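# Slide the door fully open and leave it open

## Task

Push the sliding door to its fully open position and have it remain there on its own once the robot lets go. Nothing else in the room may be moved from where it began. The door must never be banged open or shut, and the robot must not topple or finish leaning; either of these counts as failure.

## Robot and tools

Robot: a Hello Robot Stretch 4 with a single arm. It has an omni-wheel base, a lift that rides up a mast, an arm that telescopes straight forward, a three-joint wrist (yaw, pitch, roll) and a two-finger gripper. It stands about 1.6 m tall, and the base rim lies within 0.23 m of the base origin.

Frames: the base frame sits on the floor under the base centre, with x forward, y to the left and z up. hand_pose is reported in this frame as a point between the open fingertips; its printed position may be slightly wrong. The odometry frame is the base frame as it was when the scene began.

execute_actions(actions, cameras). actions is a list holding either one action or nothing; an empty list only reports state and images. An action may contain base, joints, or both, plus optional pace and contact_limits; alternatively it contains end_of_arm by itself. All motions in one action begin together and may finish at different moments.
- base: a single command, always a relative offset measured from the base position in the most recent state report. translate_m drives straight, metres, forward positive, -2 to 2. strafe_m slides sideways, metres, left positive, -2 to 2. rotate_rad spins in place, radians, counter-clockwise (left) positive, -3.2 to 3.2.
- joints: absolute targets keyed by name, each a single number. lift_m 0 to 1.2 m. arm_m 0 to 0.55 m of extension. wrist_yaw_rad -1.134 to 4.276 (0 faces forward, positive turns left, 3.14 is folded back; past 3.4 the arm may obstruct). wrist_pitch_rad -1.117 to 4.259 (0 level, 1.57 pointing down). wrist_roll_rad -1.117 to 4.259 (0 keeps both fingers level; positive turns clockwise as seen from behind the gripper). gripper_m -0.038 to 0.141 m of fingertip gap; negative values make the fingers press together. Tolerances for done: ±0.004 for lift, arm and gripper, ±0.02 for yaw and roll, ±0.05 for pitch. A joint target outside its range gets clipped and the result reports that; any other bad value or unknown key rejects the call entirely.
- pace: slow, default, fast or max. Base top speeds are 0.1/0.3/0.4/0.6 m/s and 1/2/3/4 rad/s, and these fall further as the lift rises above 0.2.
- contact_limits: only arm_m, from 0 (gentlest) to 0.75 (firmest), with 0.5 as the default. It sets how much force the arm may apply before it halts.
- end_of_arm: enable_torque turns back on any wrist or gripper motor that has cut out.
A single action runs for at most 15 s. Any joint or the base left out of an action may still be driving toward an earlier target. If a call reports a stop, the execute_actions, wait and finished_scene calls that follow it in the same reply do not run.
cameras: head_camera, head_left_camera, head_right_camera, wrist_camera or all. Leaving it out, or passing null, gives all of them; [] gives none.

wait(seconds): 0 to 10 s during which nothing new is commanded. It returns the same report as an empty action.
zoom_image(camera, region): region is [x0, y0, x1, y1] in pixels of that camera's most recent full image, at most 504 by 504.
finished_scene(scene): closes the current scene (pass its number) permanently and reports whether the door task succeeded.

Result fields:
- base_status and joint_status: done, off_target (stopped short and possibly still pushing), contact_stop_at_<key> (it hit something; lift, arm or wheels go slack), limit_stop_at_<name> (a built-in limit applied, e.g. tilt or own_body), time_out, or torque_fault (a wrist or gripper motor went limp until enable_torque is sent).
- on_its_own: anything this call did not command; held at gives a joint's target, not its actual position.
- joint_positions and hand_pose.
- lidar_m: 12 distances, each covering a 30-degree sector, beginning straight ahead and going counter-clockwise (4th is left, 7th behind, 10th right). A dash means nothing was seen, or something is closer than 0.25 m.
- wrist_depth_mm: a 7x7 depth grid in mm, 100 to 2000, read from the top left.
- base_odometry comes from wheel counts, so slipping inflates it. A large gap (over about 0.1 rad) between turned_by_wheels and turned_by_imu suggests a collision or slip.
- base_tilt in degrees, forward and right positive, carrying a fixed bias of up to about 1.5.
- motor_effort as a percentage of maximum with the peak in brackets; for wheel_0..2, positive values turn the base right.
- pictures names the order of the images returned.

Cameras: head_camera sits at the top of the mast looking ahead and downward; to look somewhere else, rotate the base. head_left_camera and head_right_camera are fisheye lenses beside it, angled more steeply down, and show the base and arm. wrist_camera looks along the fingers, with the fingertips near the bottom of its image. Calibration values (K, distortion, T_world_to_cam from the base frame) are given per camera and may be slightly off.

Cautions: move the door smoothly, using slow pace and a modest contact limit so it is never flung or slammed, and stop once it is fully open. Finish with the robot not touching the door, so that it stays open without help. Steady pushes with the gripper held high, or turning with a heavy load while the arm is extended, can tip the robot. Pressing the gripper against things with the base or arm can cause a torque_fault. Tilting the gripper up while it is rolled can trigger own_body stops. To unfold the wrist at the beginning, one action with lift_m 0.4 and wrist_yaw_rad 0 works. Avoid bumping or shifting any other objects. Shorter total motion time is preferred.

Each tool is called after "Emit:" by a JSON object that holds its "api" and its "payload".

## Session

Emit:
{"api": "execute_actions", "payload": {"actions": []}}

Scene clock: 0.00 s.
base_odometry: x=+0.000 y=+0.000 heading=+0.000 (m, m, rad; odometry frame)
turned_by_wheels: +0.000 (rad since the last result)
turned_by_imu: +0.000 (rad since the last result)
base_tilt: forward=-0.1 right=+0.9 (deg)
lidar_m: 0.93 0.86 1.10 2.08 2.08 1.16 0.70 0.67 0.85 1.35 1.36 1.13
base_status: not commanded
joint_positions: lift_m=+0.147 arm_m=+0.002 wrist_yaw_rad=+3.255 wrist_pitch_rad=-0.014 wrist_roll_rad=+0.007 gripper_m=+0.057
joint_status: not commanded
motor_effort: lift_m=+19 arm_m=-1 wrist_yaw_rad=-1 wrist_pitch_rad=-8 wrist_roll_rad=-2 gripper_m=-2 wheel_0=+0 wheel_1=+0 wheel_2=+0 (%)
hand_pose: x=-0.1231 y=+0.0542 z=+0.3296 quat_wxyz=(-0.057, +0.007, +0.004, +0.998) (m; base frame)
wrist_depth_mm: - 140 202 1708 1708 1863 1921 / - - 137 1661 1708 1808 1921 / - - 136 1661 1708 1756 1863 / - 113 137 1661 1708 1336 1060 / 141 138 1537 1618 1708 1229 1025 / 207 1464 220 1430 216 1182 1042 / 204 904 842 162 820 854 866
pictures: head_camera, head_left_camera, head_right_camera, wrist_camera
camera_calibration (this result's frames):
wrist_camera: T_world_to_cam=[[-0.0767407, 0.996109, -0.0433279, -0.0564694], [-0.0507445, -0.0473018, -0.997591, 0.392992], [-0.995759, -0.0743571, 0.054177, 0.0897545], [0, 0, 0, 1]] pos_world=[0.104982, 0.0815128, 0.384736]
Images, in order (width x height): head_camera 420x560, head_left_camera 420x672, head_right_camera 420x672, wrist_camera 616x392.

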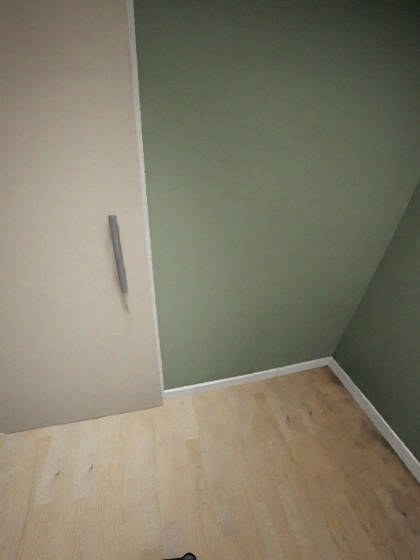

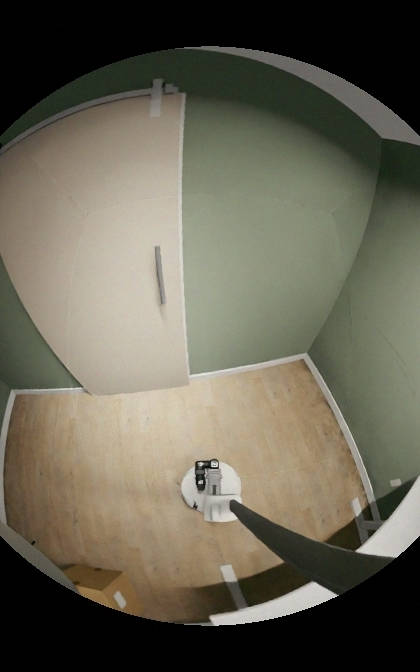

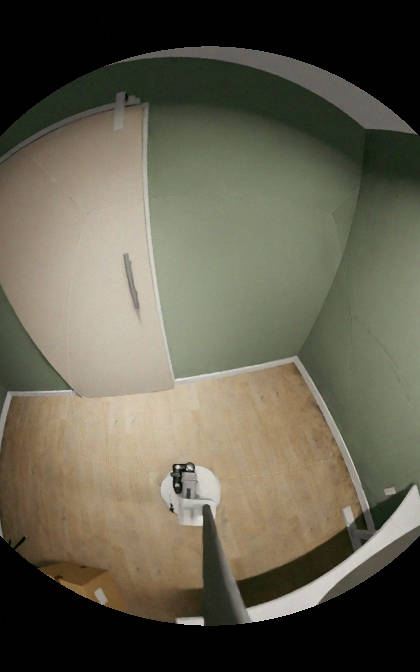

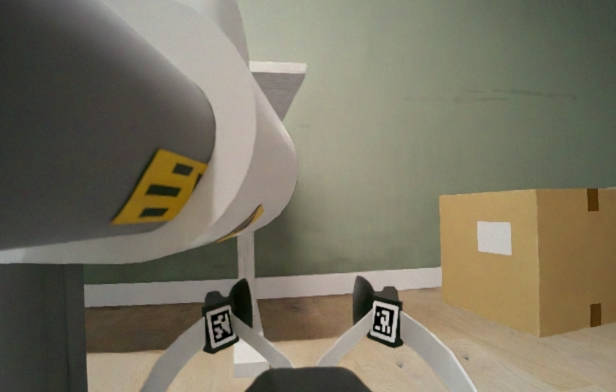

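Emit:
{"api": "execute_actions", "payload": {"actions": [{"base":{"rotate_rad":0.23},"joints":{"lift_m":0.95,"wrist_yaw_rad":0,"gripper_m":0.12}}]}}

Scene clock: 5.10 s.
base_odometry: x=+0.000 y=+0.000 heading=+0.229 (m, m, rad; odometry frame)
turned_by_wheels: +0.229 (rad since the last result)
turned_by_imu: +0.228 (rad since the last result)
base_tilt: forward=+0.0 right=+0.8 (deg)
lidar_m: 0.86 0.94 1.31 2.37 1.17 1.19 0.70 0.73 0.99 1.35 1.42 1.02
base_status: done
joint_positions: lift_m=+0.950 arm_m=+0.002 wrist_yaw_rad=+0.001 wrist_pitch_rad=-0.014 wrist_roll_rad=+0.007 gripper_m=+0.120
joint_status: all done
motor_effort: lift_m=+24(25) arm_m=-1(1) wrist_yaw_rad=-1(3) wrist_pitch_rad=-9(6) wrist_roll_rad=-1(2) gripper_m=+0(1) wheel_0=-3(6) wheel_1=-2(13) wheel_2=-2(5) (%)
hand_pose: x=+0.4619 y=-0.0873 z=+1.1318 quat_wxyz=(+1.000, +0.004, -0.007, +0.000) (m; base frame)
wrist_depth_mm: 699 699 715 768 788 788 820 / 699 699 715 778 798 798 798 / 699 699 715 778 788 809 809 / 691 699 699 778 798 798 809 / 691 691 707 768 778 788 809 / 676 683 699 759 221 778 798 / 683 691 691 153 768 788 788
pictures: head_camera, head_left_camera, head_right_camera, wrist_camera
camera_calibration (this result's frames):
wrist_camera: T_world_to_cam=[[-0.0361507, -0.998407, -0.0433276, -0.028751], [0.0557578, 0.0412733, -0.997591, 1.17475], [0.99779, -0.0384795, 0.0541769, -0.299321], [0, 0, 0, 1]] pos_world=[0.232119, -0.0887088, 1.18689]
Images, in order (width x height): head_camera 420x560, head_left_camera 420x672, head_right_camera 420x672, wrist_camera 616x392.

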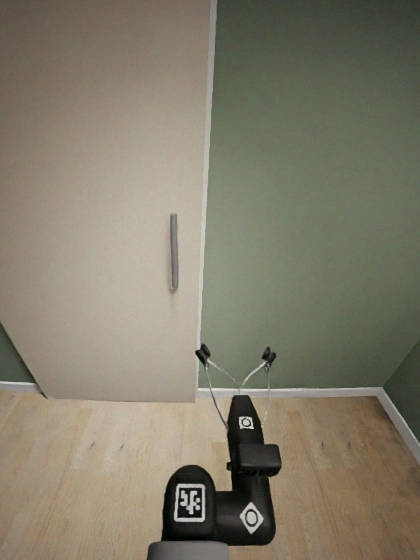

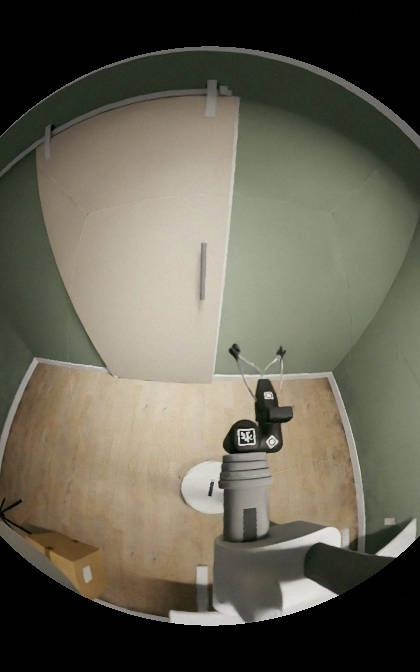

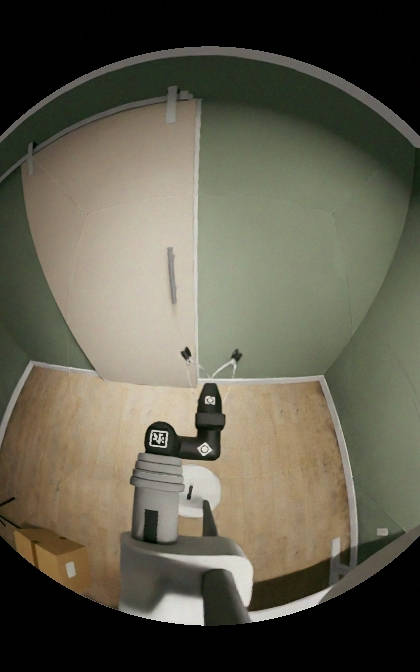

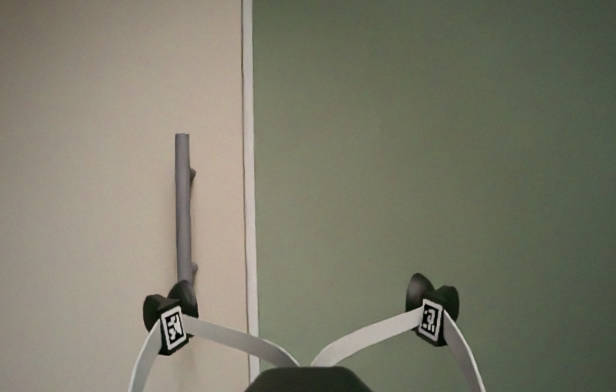

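Emit:
{"api": "execute_actions", "payload": {"actions": [{"base":{"strafe_m":0.175},"joints":{"lift_m":0.99}}], "cameras": []}}

Emit:
{"api": "execute_actions", "payload": {"actions": [{"base":{"translate_m":0.29}}], "cameras": ["wrist_camera"]}}

Scene clock: 7.77 s.
base_odometry: x=-0.040 y=+0.170 heading=+0.229 (m, m, rad; odometry frame)
turned_by_wheels: +0.000 (rad since the last result)
turned_by_imu: -0.001 (rad since the last result)
base_tilt: forward=+0.0 right=+0.8 (deg)
lidar_m: 0.85 0.95 1.39 2.18 1.14 1.06 0.70 0.73 1.02 1.54 1.41 1.00
base_status: done
joint_positions: lift_m=+0.990 arm_m=+0.002 wrist_yaw_rad=+0.000 wrist_pitch_rad=-0.014 wrist_roll_rad=+0.007 gripper_m=+0.120
joint_status: all done
motor_effort: lift_m=+23(25) arm_m=-1(1) wrist_yaw_rad=-1(1) wrist_pitch_rad=-6(6) wrist_roll_rad=-2(1) gripper_m=+0(0) wheel_0=+0(9) wheel_1=+0(12) wheel_2=+0(2) (%)
hand_pose: x=+0.4619 y=-0.0873 z=+1.1718 quat_wxyz=(+1.000, +0.004, -0.007, +0.000) (m; base frame)
wrist_depth_mm: 691 715 715 715 798 798 820 / 691 699 715 723 798 798 809 / 683 699 707 723 788 798 798 / 683 699 715 715 768 798 798 / 691 691 707 715 788 778 798 / 683 691 707 715 222 788 788 / 691 683 691 153 768 788 788
pictures: none
No camera images: the call's "cameras" was empty. Leave "cameras" out to get every camera's image.

Scene clock: 10.20 s.
base_odometry: x=+0.243 y=+0.236 heading=+0.229 (m, m, rad; odometry frame)
turned_by_wheels: +0.000 (rad since the last result)
turned_by_imu: -0.002 (rad since the last result)
base_tilt: forward=-0.1 right=+0.7 (deg)
lidar_m: 0.56 0.65 0.92 2.18 1.61 1.30 1.00 1.05 1.39 1.51 1.00 0.69
base_status: done
joint_positions: lift_m=+0.990 arm_m=+0.002 wrist_yaw_rad=+0.000 wrist_pitch_rad=-0.014 wrist_roll_rad=+0.007 gripper_m=+0.120
joint_status: not commanded
motor_effort: lift_m=+23(23) arm_m=-1(1) wrist_yaw_rad=-2(1) wrist_pitch_rad=-7(7) wrist_roll_rad=-1(1) gripper_m=+0(0) wheel_0=+3(8) wheel_1=+1(7) wheel_2=-2(3) (%)
hand_pose: x=+0.4619 y=-0.0873 z=+1.1718 quat_wxyz=(+1.000, +0.004, -0.007, +0.000) (m; base frame)
wrist_depth_mm: 415 424 427 433 500 504 508 / 418 418 424 433 492 504 504 / 413 415 427 433 496 504 508 / 413 421 424 427 488 500 504 / 410 415 421 424 492 496 500 / 407 413 418 424 221 496 496 / 407 410 421 153 488 496 504
pictures: wrist_camera
camera_calibration (this result's frames):
wrist_camera: T_world_to_cam=[[-0.0363835, -0.998398, -0.0433274, -0.0269764], [0.0557674, 0.0412601, -0.997591, 1.21468], [0.997781, -0.0387121, 0.0541769, -0.301488], [0, 0, 0, 1]] pos_world=[0.232098, -0.0887224, 1.22692]
Images, in order (width x height): wrist_camera 616x392.

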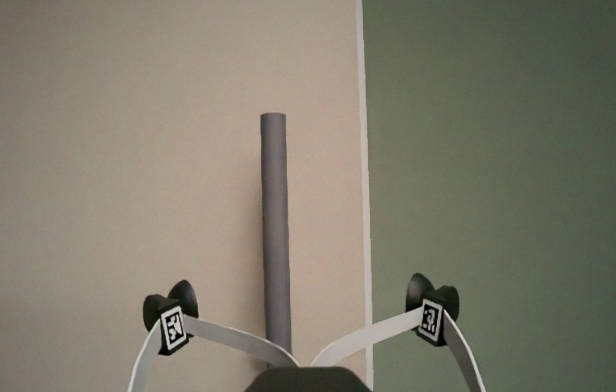

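Emit:
{"api": "execute_actions", "payload": {"actions": [{"base":{"strafe_m":0.02},"joints":{"arm_m":0.145},"contact_limits":{"arm_m":0.15}}], "cameras": ["wrist_camera"]}}

Emit:
{"api": "execute_actions", "payload": {"actions": [{"joints":{"gripper_m":0.01}}], "cameras": ["wrist_camera"]}}

Scene clock: 12.57 s.
base_odometry: x=+0.238 y=+0.256 heading=+0.230 (m, m, rad; odometry frame)
turned_by_wheels: +0.000 (rad since the last result)
turned_by_imu: -0.001 (rad since the last result)
base_tilt: forward=+0.0 right=+0.8 (deg)
lidar_m: 0.57 0.64 0.90 2.18 2.04 1.29 0.99 1.02 1.43 1.53 1.00 0.66
base_status: done
joint_positions: lift_m=+0.990 arm_m=+0.144 wrist_yaw_rad=+0.000 wrist_pitch_rad=-0.014 wrist_roll_rad=+0.007 gripper_m=+0.120
joint_status: all done
motor_effort: lift_m=+23(23) arm_m=+6(6) wrist_yaw_rad=-2(1) wrist_pitch_rad=-8(8) wrist_roll_rad=-2(2) gripper_m=+1(1) wheel_0=+0(11) wheel_1=+1(9) wheel_2=+0(3) (%)
contact_limits: arm_m 0.15
hand_pose: x=+0.6034 y=-0.0874 z=+1.1718 quat_wxyz=(+1.000, +0.004, -0.007, +0.000) (m; base frame)
wrist_depth_mm: 279 283 286 290 293 357 364 / 279 282 286 289 293 357 359 / 277 281 283 286 293 355 357 / 276 278 285 286 290 353 357 / 273 278 282 285 291 351 357 / 274 276 281 224 221 349 353 / 273 276 279 153 286 347 351
pictures: wrist_camera
camera_calibration (this result's frames):
wrist_camera: T_world_to_cam=[[-0.0366244, -0.998389, -0.0433281, -0.0217489], [0.0557958, 0.0412466, -0.99759, 1.20678], [0.99777, -0.0389537, 0.0541953, -0.442764], [0, 0, 0, 1]] pos_world=[0.373647, -0.0887367, 1.22692]
Images, in order (width x height): wrist_camera 616x392.

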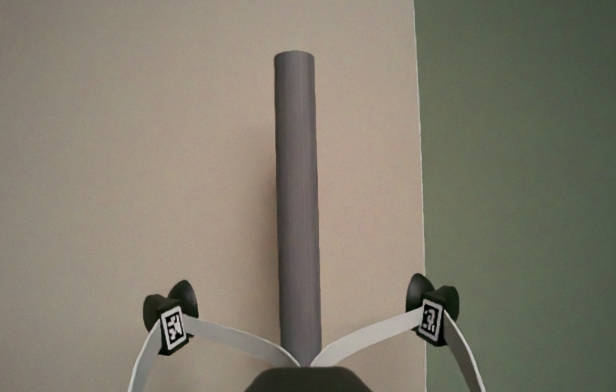

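Scene clock: 14.53 s.
base_odometry: x=+0.238 y=+0.256 heading=+0.230 (m, m, rad; odometry frame)
turned_by_wheels: +0.000 (rad since the last result)
turned_by_imu: +0.000 (rad since the last result)
base_tilt: forward=-0.1 right=+0.8 (deg)
lidar_m: 0.57 0.63 0.91 2.17 2.03 1.27 0.99 1.01 1.43 1.55 0.99 0.65
base_status: not commanded
joint_positions: lift_m=+0.990 arm_m=+0.144 wrist_yaw_rad=+0.001 wrist_pitch_rad=-0.014 wrist_roll_rad=+0.007 gripper_m=+0.010
joint_status: all done
motor_effort: lift_m=+23(23) arm_m=+5(6) wrist_yaw_rad=-4(5) wrist_pitch_rad=-7(6) wrist_roll_rad=-1(1) gripper_m=-11(12) wheel_0=+0(0) wheel_1=+1(1) wheel_2=+0(0) (%)
hand_pose: x=+0.6037 y=-0.0870 z=+1.1718 quat_wxyz=(+1.000, +0.004, -0.007, +0.001) (m; base frame)
wrist_depth_mm: 278 281 285 289 291 357 362 / 277 281 283 285 291 353 359 / 274 278 283 283 290 355 359 / 273 277 282 282 287 351 355 / 271 276 281 222 287 351 355 / 272 276 278 213 286 349 353 / 271 273 277 213 283 351 353
pictures: wrist_camera
camera_calibration (this result's frames):
wrist_camera: T_world_to_cam=[[-0.0352408, -0.998439, -0.0433282, -0.0221786], [0.0557384, 0.041324, -0.99759, 1.20679], [0.997823, -0.0375709, 0.0541951, -0.442949], [0, 0, 0, 1]] pos_world=[0.373939, -0.0886552, 1.22692]
Images, in order (width x height): wrist_camera 616x392.

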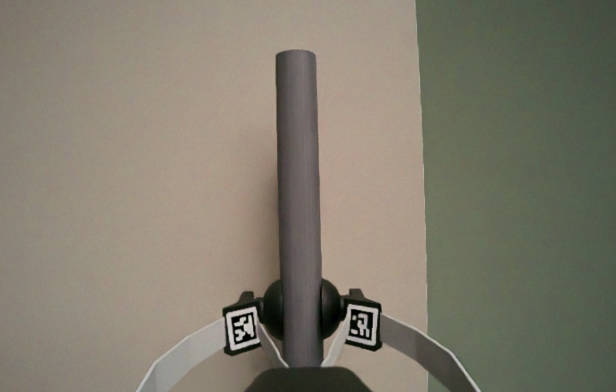

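Emit:
{"api": "execute_actions", "payload": {"actions": [{"base":{"strafe_m":0.75},"pace":"slow"}], "cameras": ["wrist_camera","head_camera","head_right_camera"]}}

Scene clock: 23.73 s.
base_odometry: x=+0.068 y=+0.986 heading=+0.229 (m, m, rad; odometry frame)
turned_by_wheels: -0.001 (rad since the last result)
turned_by_imu: -0.018 (rad since the last result)
base_tilt: forward=-0.1 right=+0.9 (deg)
lidar_m: 0.57 0.63 0.87 1.42 1.46 1.19 1.08 1.23 1.40 2.26 1.09 0.64
base_status: done
joint_positions: lift_m=+0.990 arm_m=+0.144 wrist_yaw_rad=-0.007 wrist_pitch_rad=-0.014 wrist_roll_rad=+0.007 gripper_m=+0.010
joint_status: not commanded
on_its_own: wrist_yaw_rad is at rest, and its effort (+20) is outside its rest range (-13 to +13)
motor_effort: lift_m=+23(23) arm_m=+3(5) wrist_yaw_rad=+20(48) wrist_pitch_rad=-8(8) wrist_roll_rad=-2(1) gripper_m=-8(16) wheel_0=-5(21) wheel_1=+2(7) wheel_2=-8(8) (%)
hand_pose: x=+0.6031 y=-0.0896 z=+1.1717 quat_wxyz=(+1.000, +0.004, -0.007, -0.004) (m; base frame)
wrist_depth_mm: 264 268 273 279 286 - - / 263 267 272 213 285 - - / 262 266 272 215 283 - - / 259 266 270 273 282 - - / 260 265 268 273 279 - - / 258 266 266 206 278 - - / 258 263 266 204 276 - -
pictures: head_camera, head_right_camera, wrist_camera
camera_calibration (this result's frames):
wrist_camera: T_world_to_cam=[[-0.0440678, -0.998089, -0.0433203, -0.0193971], [0.055879, 0.040832, -0.997602, 1.20674], [0.997465, -0.0463829, 0.0539729, -0.442785], [0, 0, 0, 1]] pos_world=[0.373376, -0.0891715, 1.22691]
Images, in order (width x height): head_camera 420x560, head_right_camera 420x672, wrist_camera 616x392.

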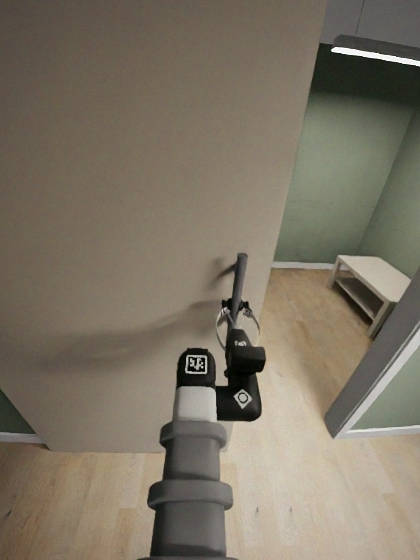

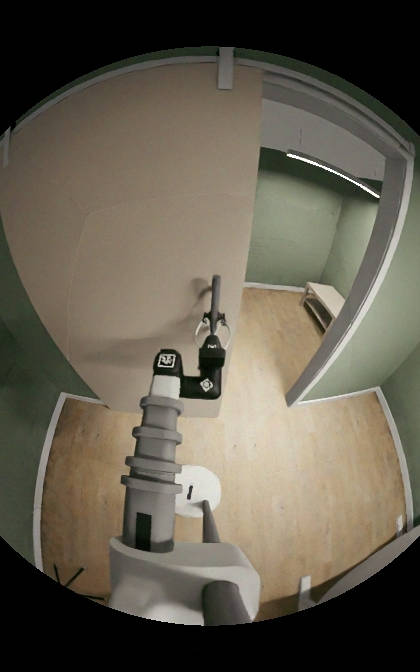

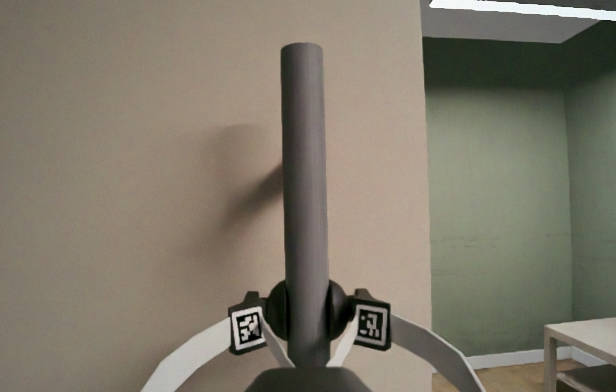

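Emit:
{"api": "execute_actions", "payload": {"actions": [{"base":{"strafe_m":0.12},"joints":{"arm_m":0.136},"pace":"slow"}], "cameras": ["wrist_camera"]}}

Scene clock: 26.87 s.
base_odometry: x=+0.041 y=+1.103 heading=+0.228 (m, m, rad; odometry frame)
turned_by_wheels: -0.001 (rad since the last result)
turned_by_imu: -0.003 (rad since the last result)
base_tilt: forward=-0.1 right=+0.9 (deg)
lidar_m: 0.56 0.65 0.88 1.29 1.36 1.42 1.07 1.32 1.41 2.39 1.18 0.66
base_status: done
joint_positions: lift_m=+0.990 arm_m=+0.137 wrist_yaw_rad=-0.009 wrist_pitch_rad=-0.014 wrist_roll_rad=+0.007 gripper_m=+0.010
joint_status: all done
on_its_own: wrist_yaw_rad is at rest, and its effort (+26) is outside its rest range (-13 to +13)
motor_effort: lift_m=+23(23) arm_m=-4(8) wrist_yaw_rad=+26(40) wrist_pitch_rad=-8(9) wrist_roll_rad=-1(2) gripper_m=-10(14) wheel_0=-8(19) wheel_1=+1(8) wheel_2=-5(6) (%)
hand_pose: x=+0.5953 y=-0.0901 z=+1.1718 quat_wxyz=(+1.000, +0.004, -0.007, -0.005) (m; base frame)
wrist_depth_mm: 267 272 278 283 291 - - / 267 271 277 224 290 - - / 265 270 276 281 290 - - / 264 268 274 279 289 - - / 263 268 274 278 286 - - / 263 267 271 211 283 - - / 262 266 271 209 282 - -
pictures: wrist_camera
camera_calibration (this result's frames):
wrist_camera: T_world_to_cam=[[-0.0460064, -0.998001, -0.0433272, -0.0191317], [0.0561364, 0.0407216, -0.997592, 1.20708], [0.997363, -0.0483278, 0.0541507, -0.43529], [0, 0, 0, 1]] pos_world=[0.3655, -0.0892845, 1.22692]
Images, in order (width x height): wrist_camera 616x392.

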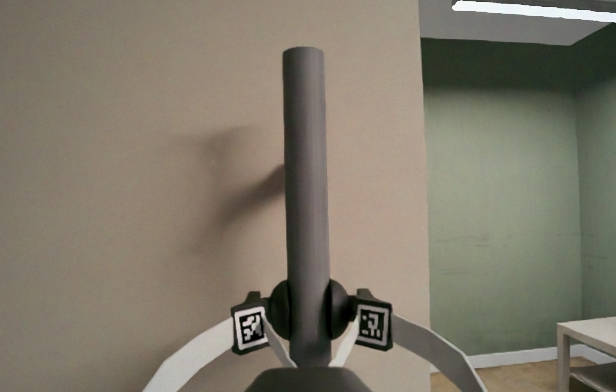

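Emit:
{"api": "execute_actions", "payload": {"actions": [{"base":{"strafe_m":0.035},"pace":"slow"}], "cameras": []}}

Scene clock: 28.67 s.
base_odometry: x=+0.033 y=+1.137 heading=+0.227 (m, m, rad; odometry frame)
turned_by_wheels: +0.000 (rad since the last result)
turned_by_imu: -0.001 (rad since the last result)
base_tilt: forward=+0.0 right=+0.8 (deg)
lidar_m: 0.55 0.62 0.86 1.25 1.33 1.41 1.08 1.34 1.41 2.45 1.22 0.64
base_status: done
joint_positions: lift_m=+0.990 arm_m=+0.137 wrist_yaw_rad=-0.002 wrist_pitch_rad=-0.014 wrist_roll_rad=+0.007 gripper_m=+0.010
joint_status: not commanded
motor_effort: lift_m=+23(23) arm_m=-4(4) wrist_yaw_rad=+8(44) wrist_pitch_rad=-7(6) wrist_roll_rad=-1(1) gripper_m=-8(11) wheel_0=-3(17) wheel_1=+4(8) wheel_2=-5(4) (%)
hand_pose: x=+0.5958 y=-0.0881 z=+1.1718 quat_wxyz=(+1.000, +0.004, -0.007, -0.001) (m; base frame)
wrist_depth_mm: 267 272 278 281 287 - - / 267 271 277 279 286 - - / 267 271 276 278 286 - - / 264 270 274 217 285 - - / 264 266 273 216 282 - - / 263 266 271 208 281 - - / 260 265 270 206 278 - -
pictures: none
No camera images: the call's "cameras" was empty. Leave "cameras" out to get every camera's image.

Emit:
{"api": "execute_actions", "payload": {"actions": [{"base":{"strafe_m":0.04},"pace":"slow"}], "cameras": []}}

Scene clock: 30.53 s.
base_odometry: x=+0.024 y=+1.176 heading=+0.227 (m, m, rad; odometry frame)
turned_by_wheels: +0.000 (rad since the last result)
turned_by_imu: -0.001 (rad since the last result)
base_tilt: forward=+0.0 right=+0.8 (deg)
lidar_m: 0.57 0.64 0.87 1.22 1.28 1.42 1.08 1.36 1.39 2.49 1.26 0.66
base_status: done
joint_positions: lift_m=+0.990 arm_m=+0.137 wrist_yaw_rad=+0.001 wrist_pitch_rad=-0.014 wrist_roll_rad=+0.007 gripper_m=+0.010
joint_status: not commanded
motor_effort: lift_m=+23(23) arm_m=-3(4) wrist_yaw_rad=-2(41) wrist_pitch_rad=-8(8) wrist_roll_rad=-2(2) gripper_m=-10(15) wheel_0=-1(14) wheel_1=+3(10) wheel_2=-4(4) (%)
hand_pose: x=+0.5962 y=-0.0871 z=+1.1718 quat_wxyz=(+1.000, +0.004, -0.007, +0.001) (m; base frame)
wrist_depth_mm: 266 270 276 282 285 - - / 265 270 274 278 285 - - / 265 267 274 277 282 - - / 263 267 273 218 282 - - / 263 266 272 214 281 - - / 262 265 268 208 278 - - / 260 263 268 205 277 - -
pictures: none
No camera images: the call's "cameras" was empty. Leave "cameras" out to get every camera's image.

Emit:
{"api": "execute_actions", "payload": {"actions": [{"base":{"strafe_m":0.04},"pace":"slow"}], "cameras": []}}

Scene clock: 32.53 s.
base_odometry: x=+0.015 y=+1.214 heading=+0.227 (m, m, rad; odometry frame)
turned_by_wheels: -0.001 (rad since the last result)
turned_by_imu: -0.002 (rad since the last result)
base_tilt: forward=+0.0 right=+1.0 (deg)
lidar_m: 0.56 0.61 0.86 1.19 1.24 1.35 1.08 1.11 1.42 2.51 1.29 0.64
base_status: done
joint_positions: lift_m=+0.990 arm_m=+0.137 wrist_yaw_rad=-0.004 wrist_pitch_rad=-0.014 wrist_roll_rad=+0.007 gripper_m=+0.010
joint_status: not commanded
motor_effort: lift_m=+23(23) arm_m=-4(4) wrist_yaw_rad=+11(41) wrist_pitch_rad=-9(8) wrist_roll_rad=-1(1) gripper_m=-10(13) wheel_0=-8(15) wheel_1=+3(4) wheel_2=-3(4) (%)
hand_pose: x=+0.5957 y=-0.0887 z=+1.1717 quat_wxyz=(+1.000, +0.004, -0.007, -0.002) (m; base frame)
wrist_depth_mm: 265 270 276 282 286 - - / 264 268 273 215 285 - - / 262 266 272 215 283 - - / 260 266 272 216 283 - - / 260 265 271 273 282 - - / 258 264 267 208 279 - - / 258 263 266 204 277 - -
pictures: none
No camera images: the call's "cameras" was empty. Leave "cameras" out to get every camera's image.

Emit:
{"api": "execute_actions", "payload": {"actions": [{"base":{"strafe_m":0.035},"pace":"slow"}], "cameras": []}}

Scene clock: 34.33 s.
base_odometry: x=+0.008 y=+1.248 heading=+0.224 (m, m, rad; odometry frame)
turned_by_wheels: -0.003 (rad since the last result)
turned_by_imu: -0.004 (rad since the last result)
base_tilt: forward=+0.0 right=+0.8 (deg)
lidar_m: 0.56 0.62 0.86 1.16 1.16 1.34 1.09 1.11 1.45 2.54 1.32 0.63
base_status: done
joint_positions: lift_m=+0.990 arm_m=+0.137 wrist_yaw_rad=-0.022 wrist_pitch_rad=-0.014 wrist_roll_rad=+0.007 gripper_m=+0.010
joint_status: not commanded
on_its_own: wrist_yaw_rad is at rest, and its effort (+63) is outside its rest range (-13 to +13)
motor_effort: lift_m=+23(23) arm_m=-4(3) wrist_yaw_rad=+63(63) wrist_pitch_rad=-8(7) wrist_roll_rad=-2(2) gripper_m=-19(18) wheel_0=-23(22) wheel_1=-3(11) wheel_2=-6(3) (%)
hand_pose: x=+0.5940 y=-0.0938 z=+1.1717 quat_wxyz=(+1.000, +0.004, -0.007, -0.011) (m; base frame)
wrist_depth_mm: 258 265 274 282 289 - - / 259 265 273 277 287 - - / 257 265 272 276 287 - - / 256 265 271 274 286 - - / 255 262 268 273 286 - - / 254 262 265 213 206 - - / 254 258 187 208 281 287 -
pictures: none
No camera images: the call's "cameras" was empty. Leave "cameras" out to get every camera's image.

Emit:
{"api": "execute_actions", "payload": {"actions": [{"base":{"strafe_m":-0.035},"joints":{"gripper_m":0.12}}], "cameras": []}}

Emit:
{"api": "execute_actions", "payload": {"actions": [{"joints":{"arm_m":0.01}}], "cameras": ["head_right_camera"]}}

Emit:
{"api": "finished_scene", "payload": {"scene": 2}}

Scene clock: 37.13 s.
base_odometry: x=+0.015 y=+1.214 heading=+0.224 (m, m, rad; odometry frame)
turned_by_wheels: +0.000 (rad since the last result)
turned_by_imu: -0.001 (rad since the last result)
base_tilt: forward=-0.1 right=+0.9 (deg)
lidar_m: 0.57 0.63 0.85 1.17 1.24 1.38 1.09 1.10 1.42 2.50 1.29 0.63
base_status: done
joint_positions: lift_m=+0.990 arm_m=+0.137 wrist_yaw_rad=-0.001 wrist_pitch_rad=-0.014 wrist_roll_rad=+0.007 gripper_m=+0.120
joint_status: all done
motor_effort: lift_m=+23(23) arm_m=-3(4) wrist_yaw_rad=+2(64) wrist_pitch_rad=-7(9) wrist_roll_rad=-1(2) gripper_m=+1(17) wheel_0=+0(20) wheel_1=+0(14) wheel_2=-4(5) (%)
hand_pose: x=+0.5959 y=-0.0876 z=+1.1718 quat_wxyz=(+1.000, +0.004, -0.007, +0.000) (m; base frame)
wrist_depth_mm: 265 271 274 281 285 - - / 265 268 273 216 286 - - / 263 266 271 214 285 - - / 262 267 271 214 282 - - / 259 266 271 216 279 - - / 259 263 270 272 221 - - / 259 260 267 153 277 - -
pictures: none
No camera images: the call's "cameras" was empty. Leave "cameras" out to get every camera's image.

Scene clock: 38.53 s.
base_odometry: x=+0.015 y=+1.214 heading=+0.224 (m, m, rad; odometry frame)
turned_by_wheels: +0.000 (rad since the last result)
turned_by_imu: +0.000 (rad since the last result)
base_tilt: forward=+0.0 right=+0.9 (deg)
lidar_m: 0.58 0.62 0.85 1.18 1.23 1.34 1.10 1.12 1.41 2.53 1.32 0.64
base_status: not commanded
joint_positions: lift_m=+0.990 arm_m=+0.011 wrist_yaw_rad=+0.000 wrist_pitch_rad=-0.014 wrist_roll_rad=+0.007 gripper_m=+0.120
joint_status: all done
motor_effort: lift_m=+23(23) arm_m=-5(5) wrist_yaw_rad=+0(2) wrist_pitch_rad=-6(6) wrist_roll_rad=-2(2) gripper_m=+0(0) wheel_0=+0(0) wheel_1=+0(1) wheel_2=-4(4) (%)
hand_pose: x=+0.4703 y=-0.0874 z=+1.1718 quat_wxyz=(+1.000, +0.004, -0.007, +0.000) (m; base frame)
wrist_depth_mm: 387 392 399 407 - - - / 382 392 399 407 - - - / 382 389 397 402 - - - / 379 389 394 402 - - - / 379 387 394 402 - - - / 379 382 392 397 220 - - / 377 382 392 153 - - -
pictures: head_right_camera
Images, in order (width x height): head_right_camera 420x672.

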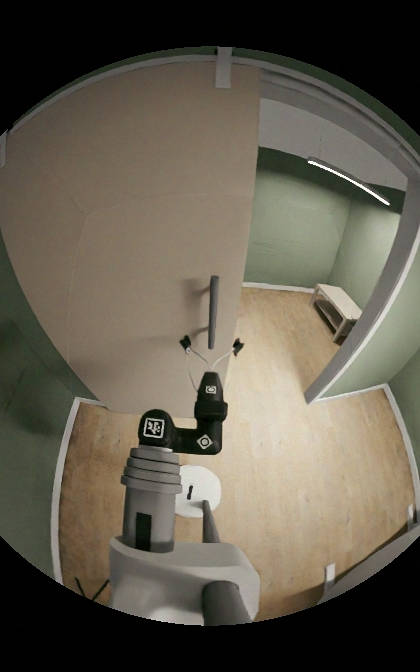

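The scene is finished: the task was done.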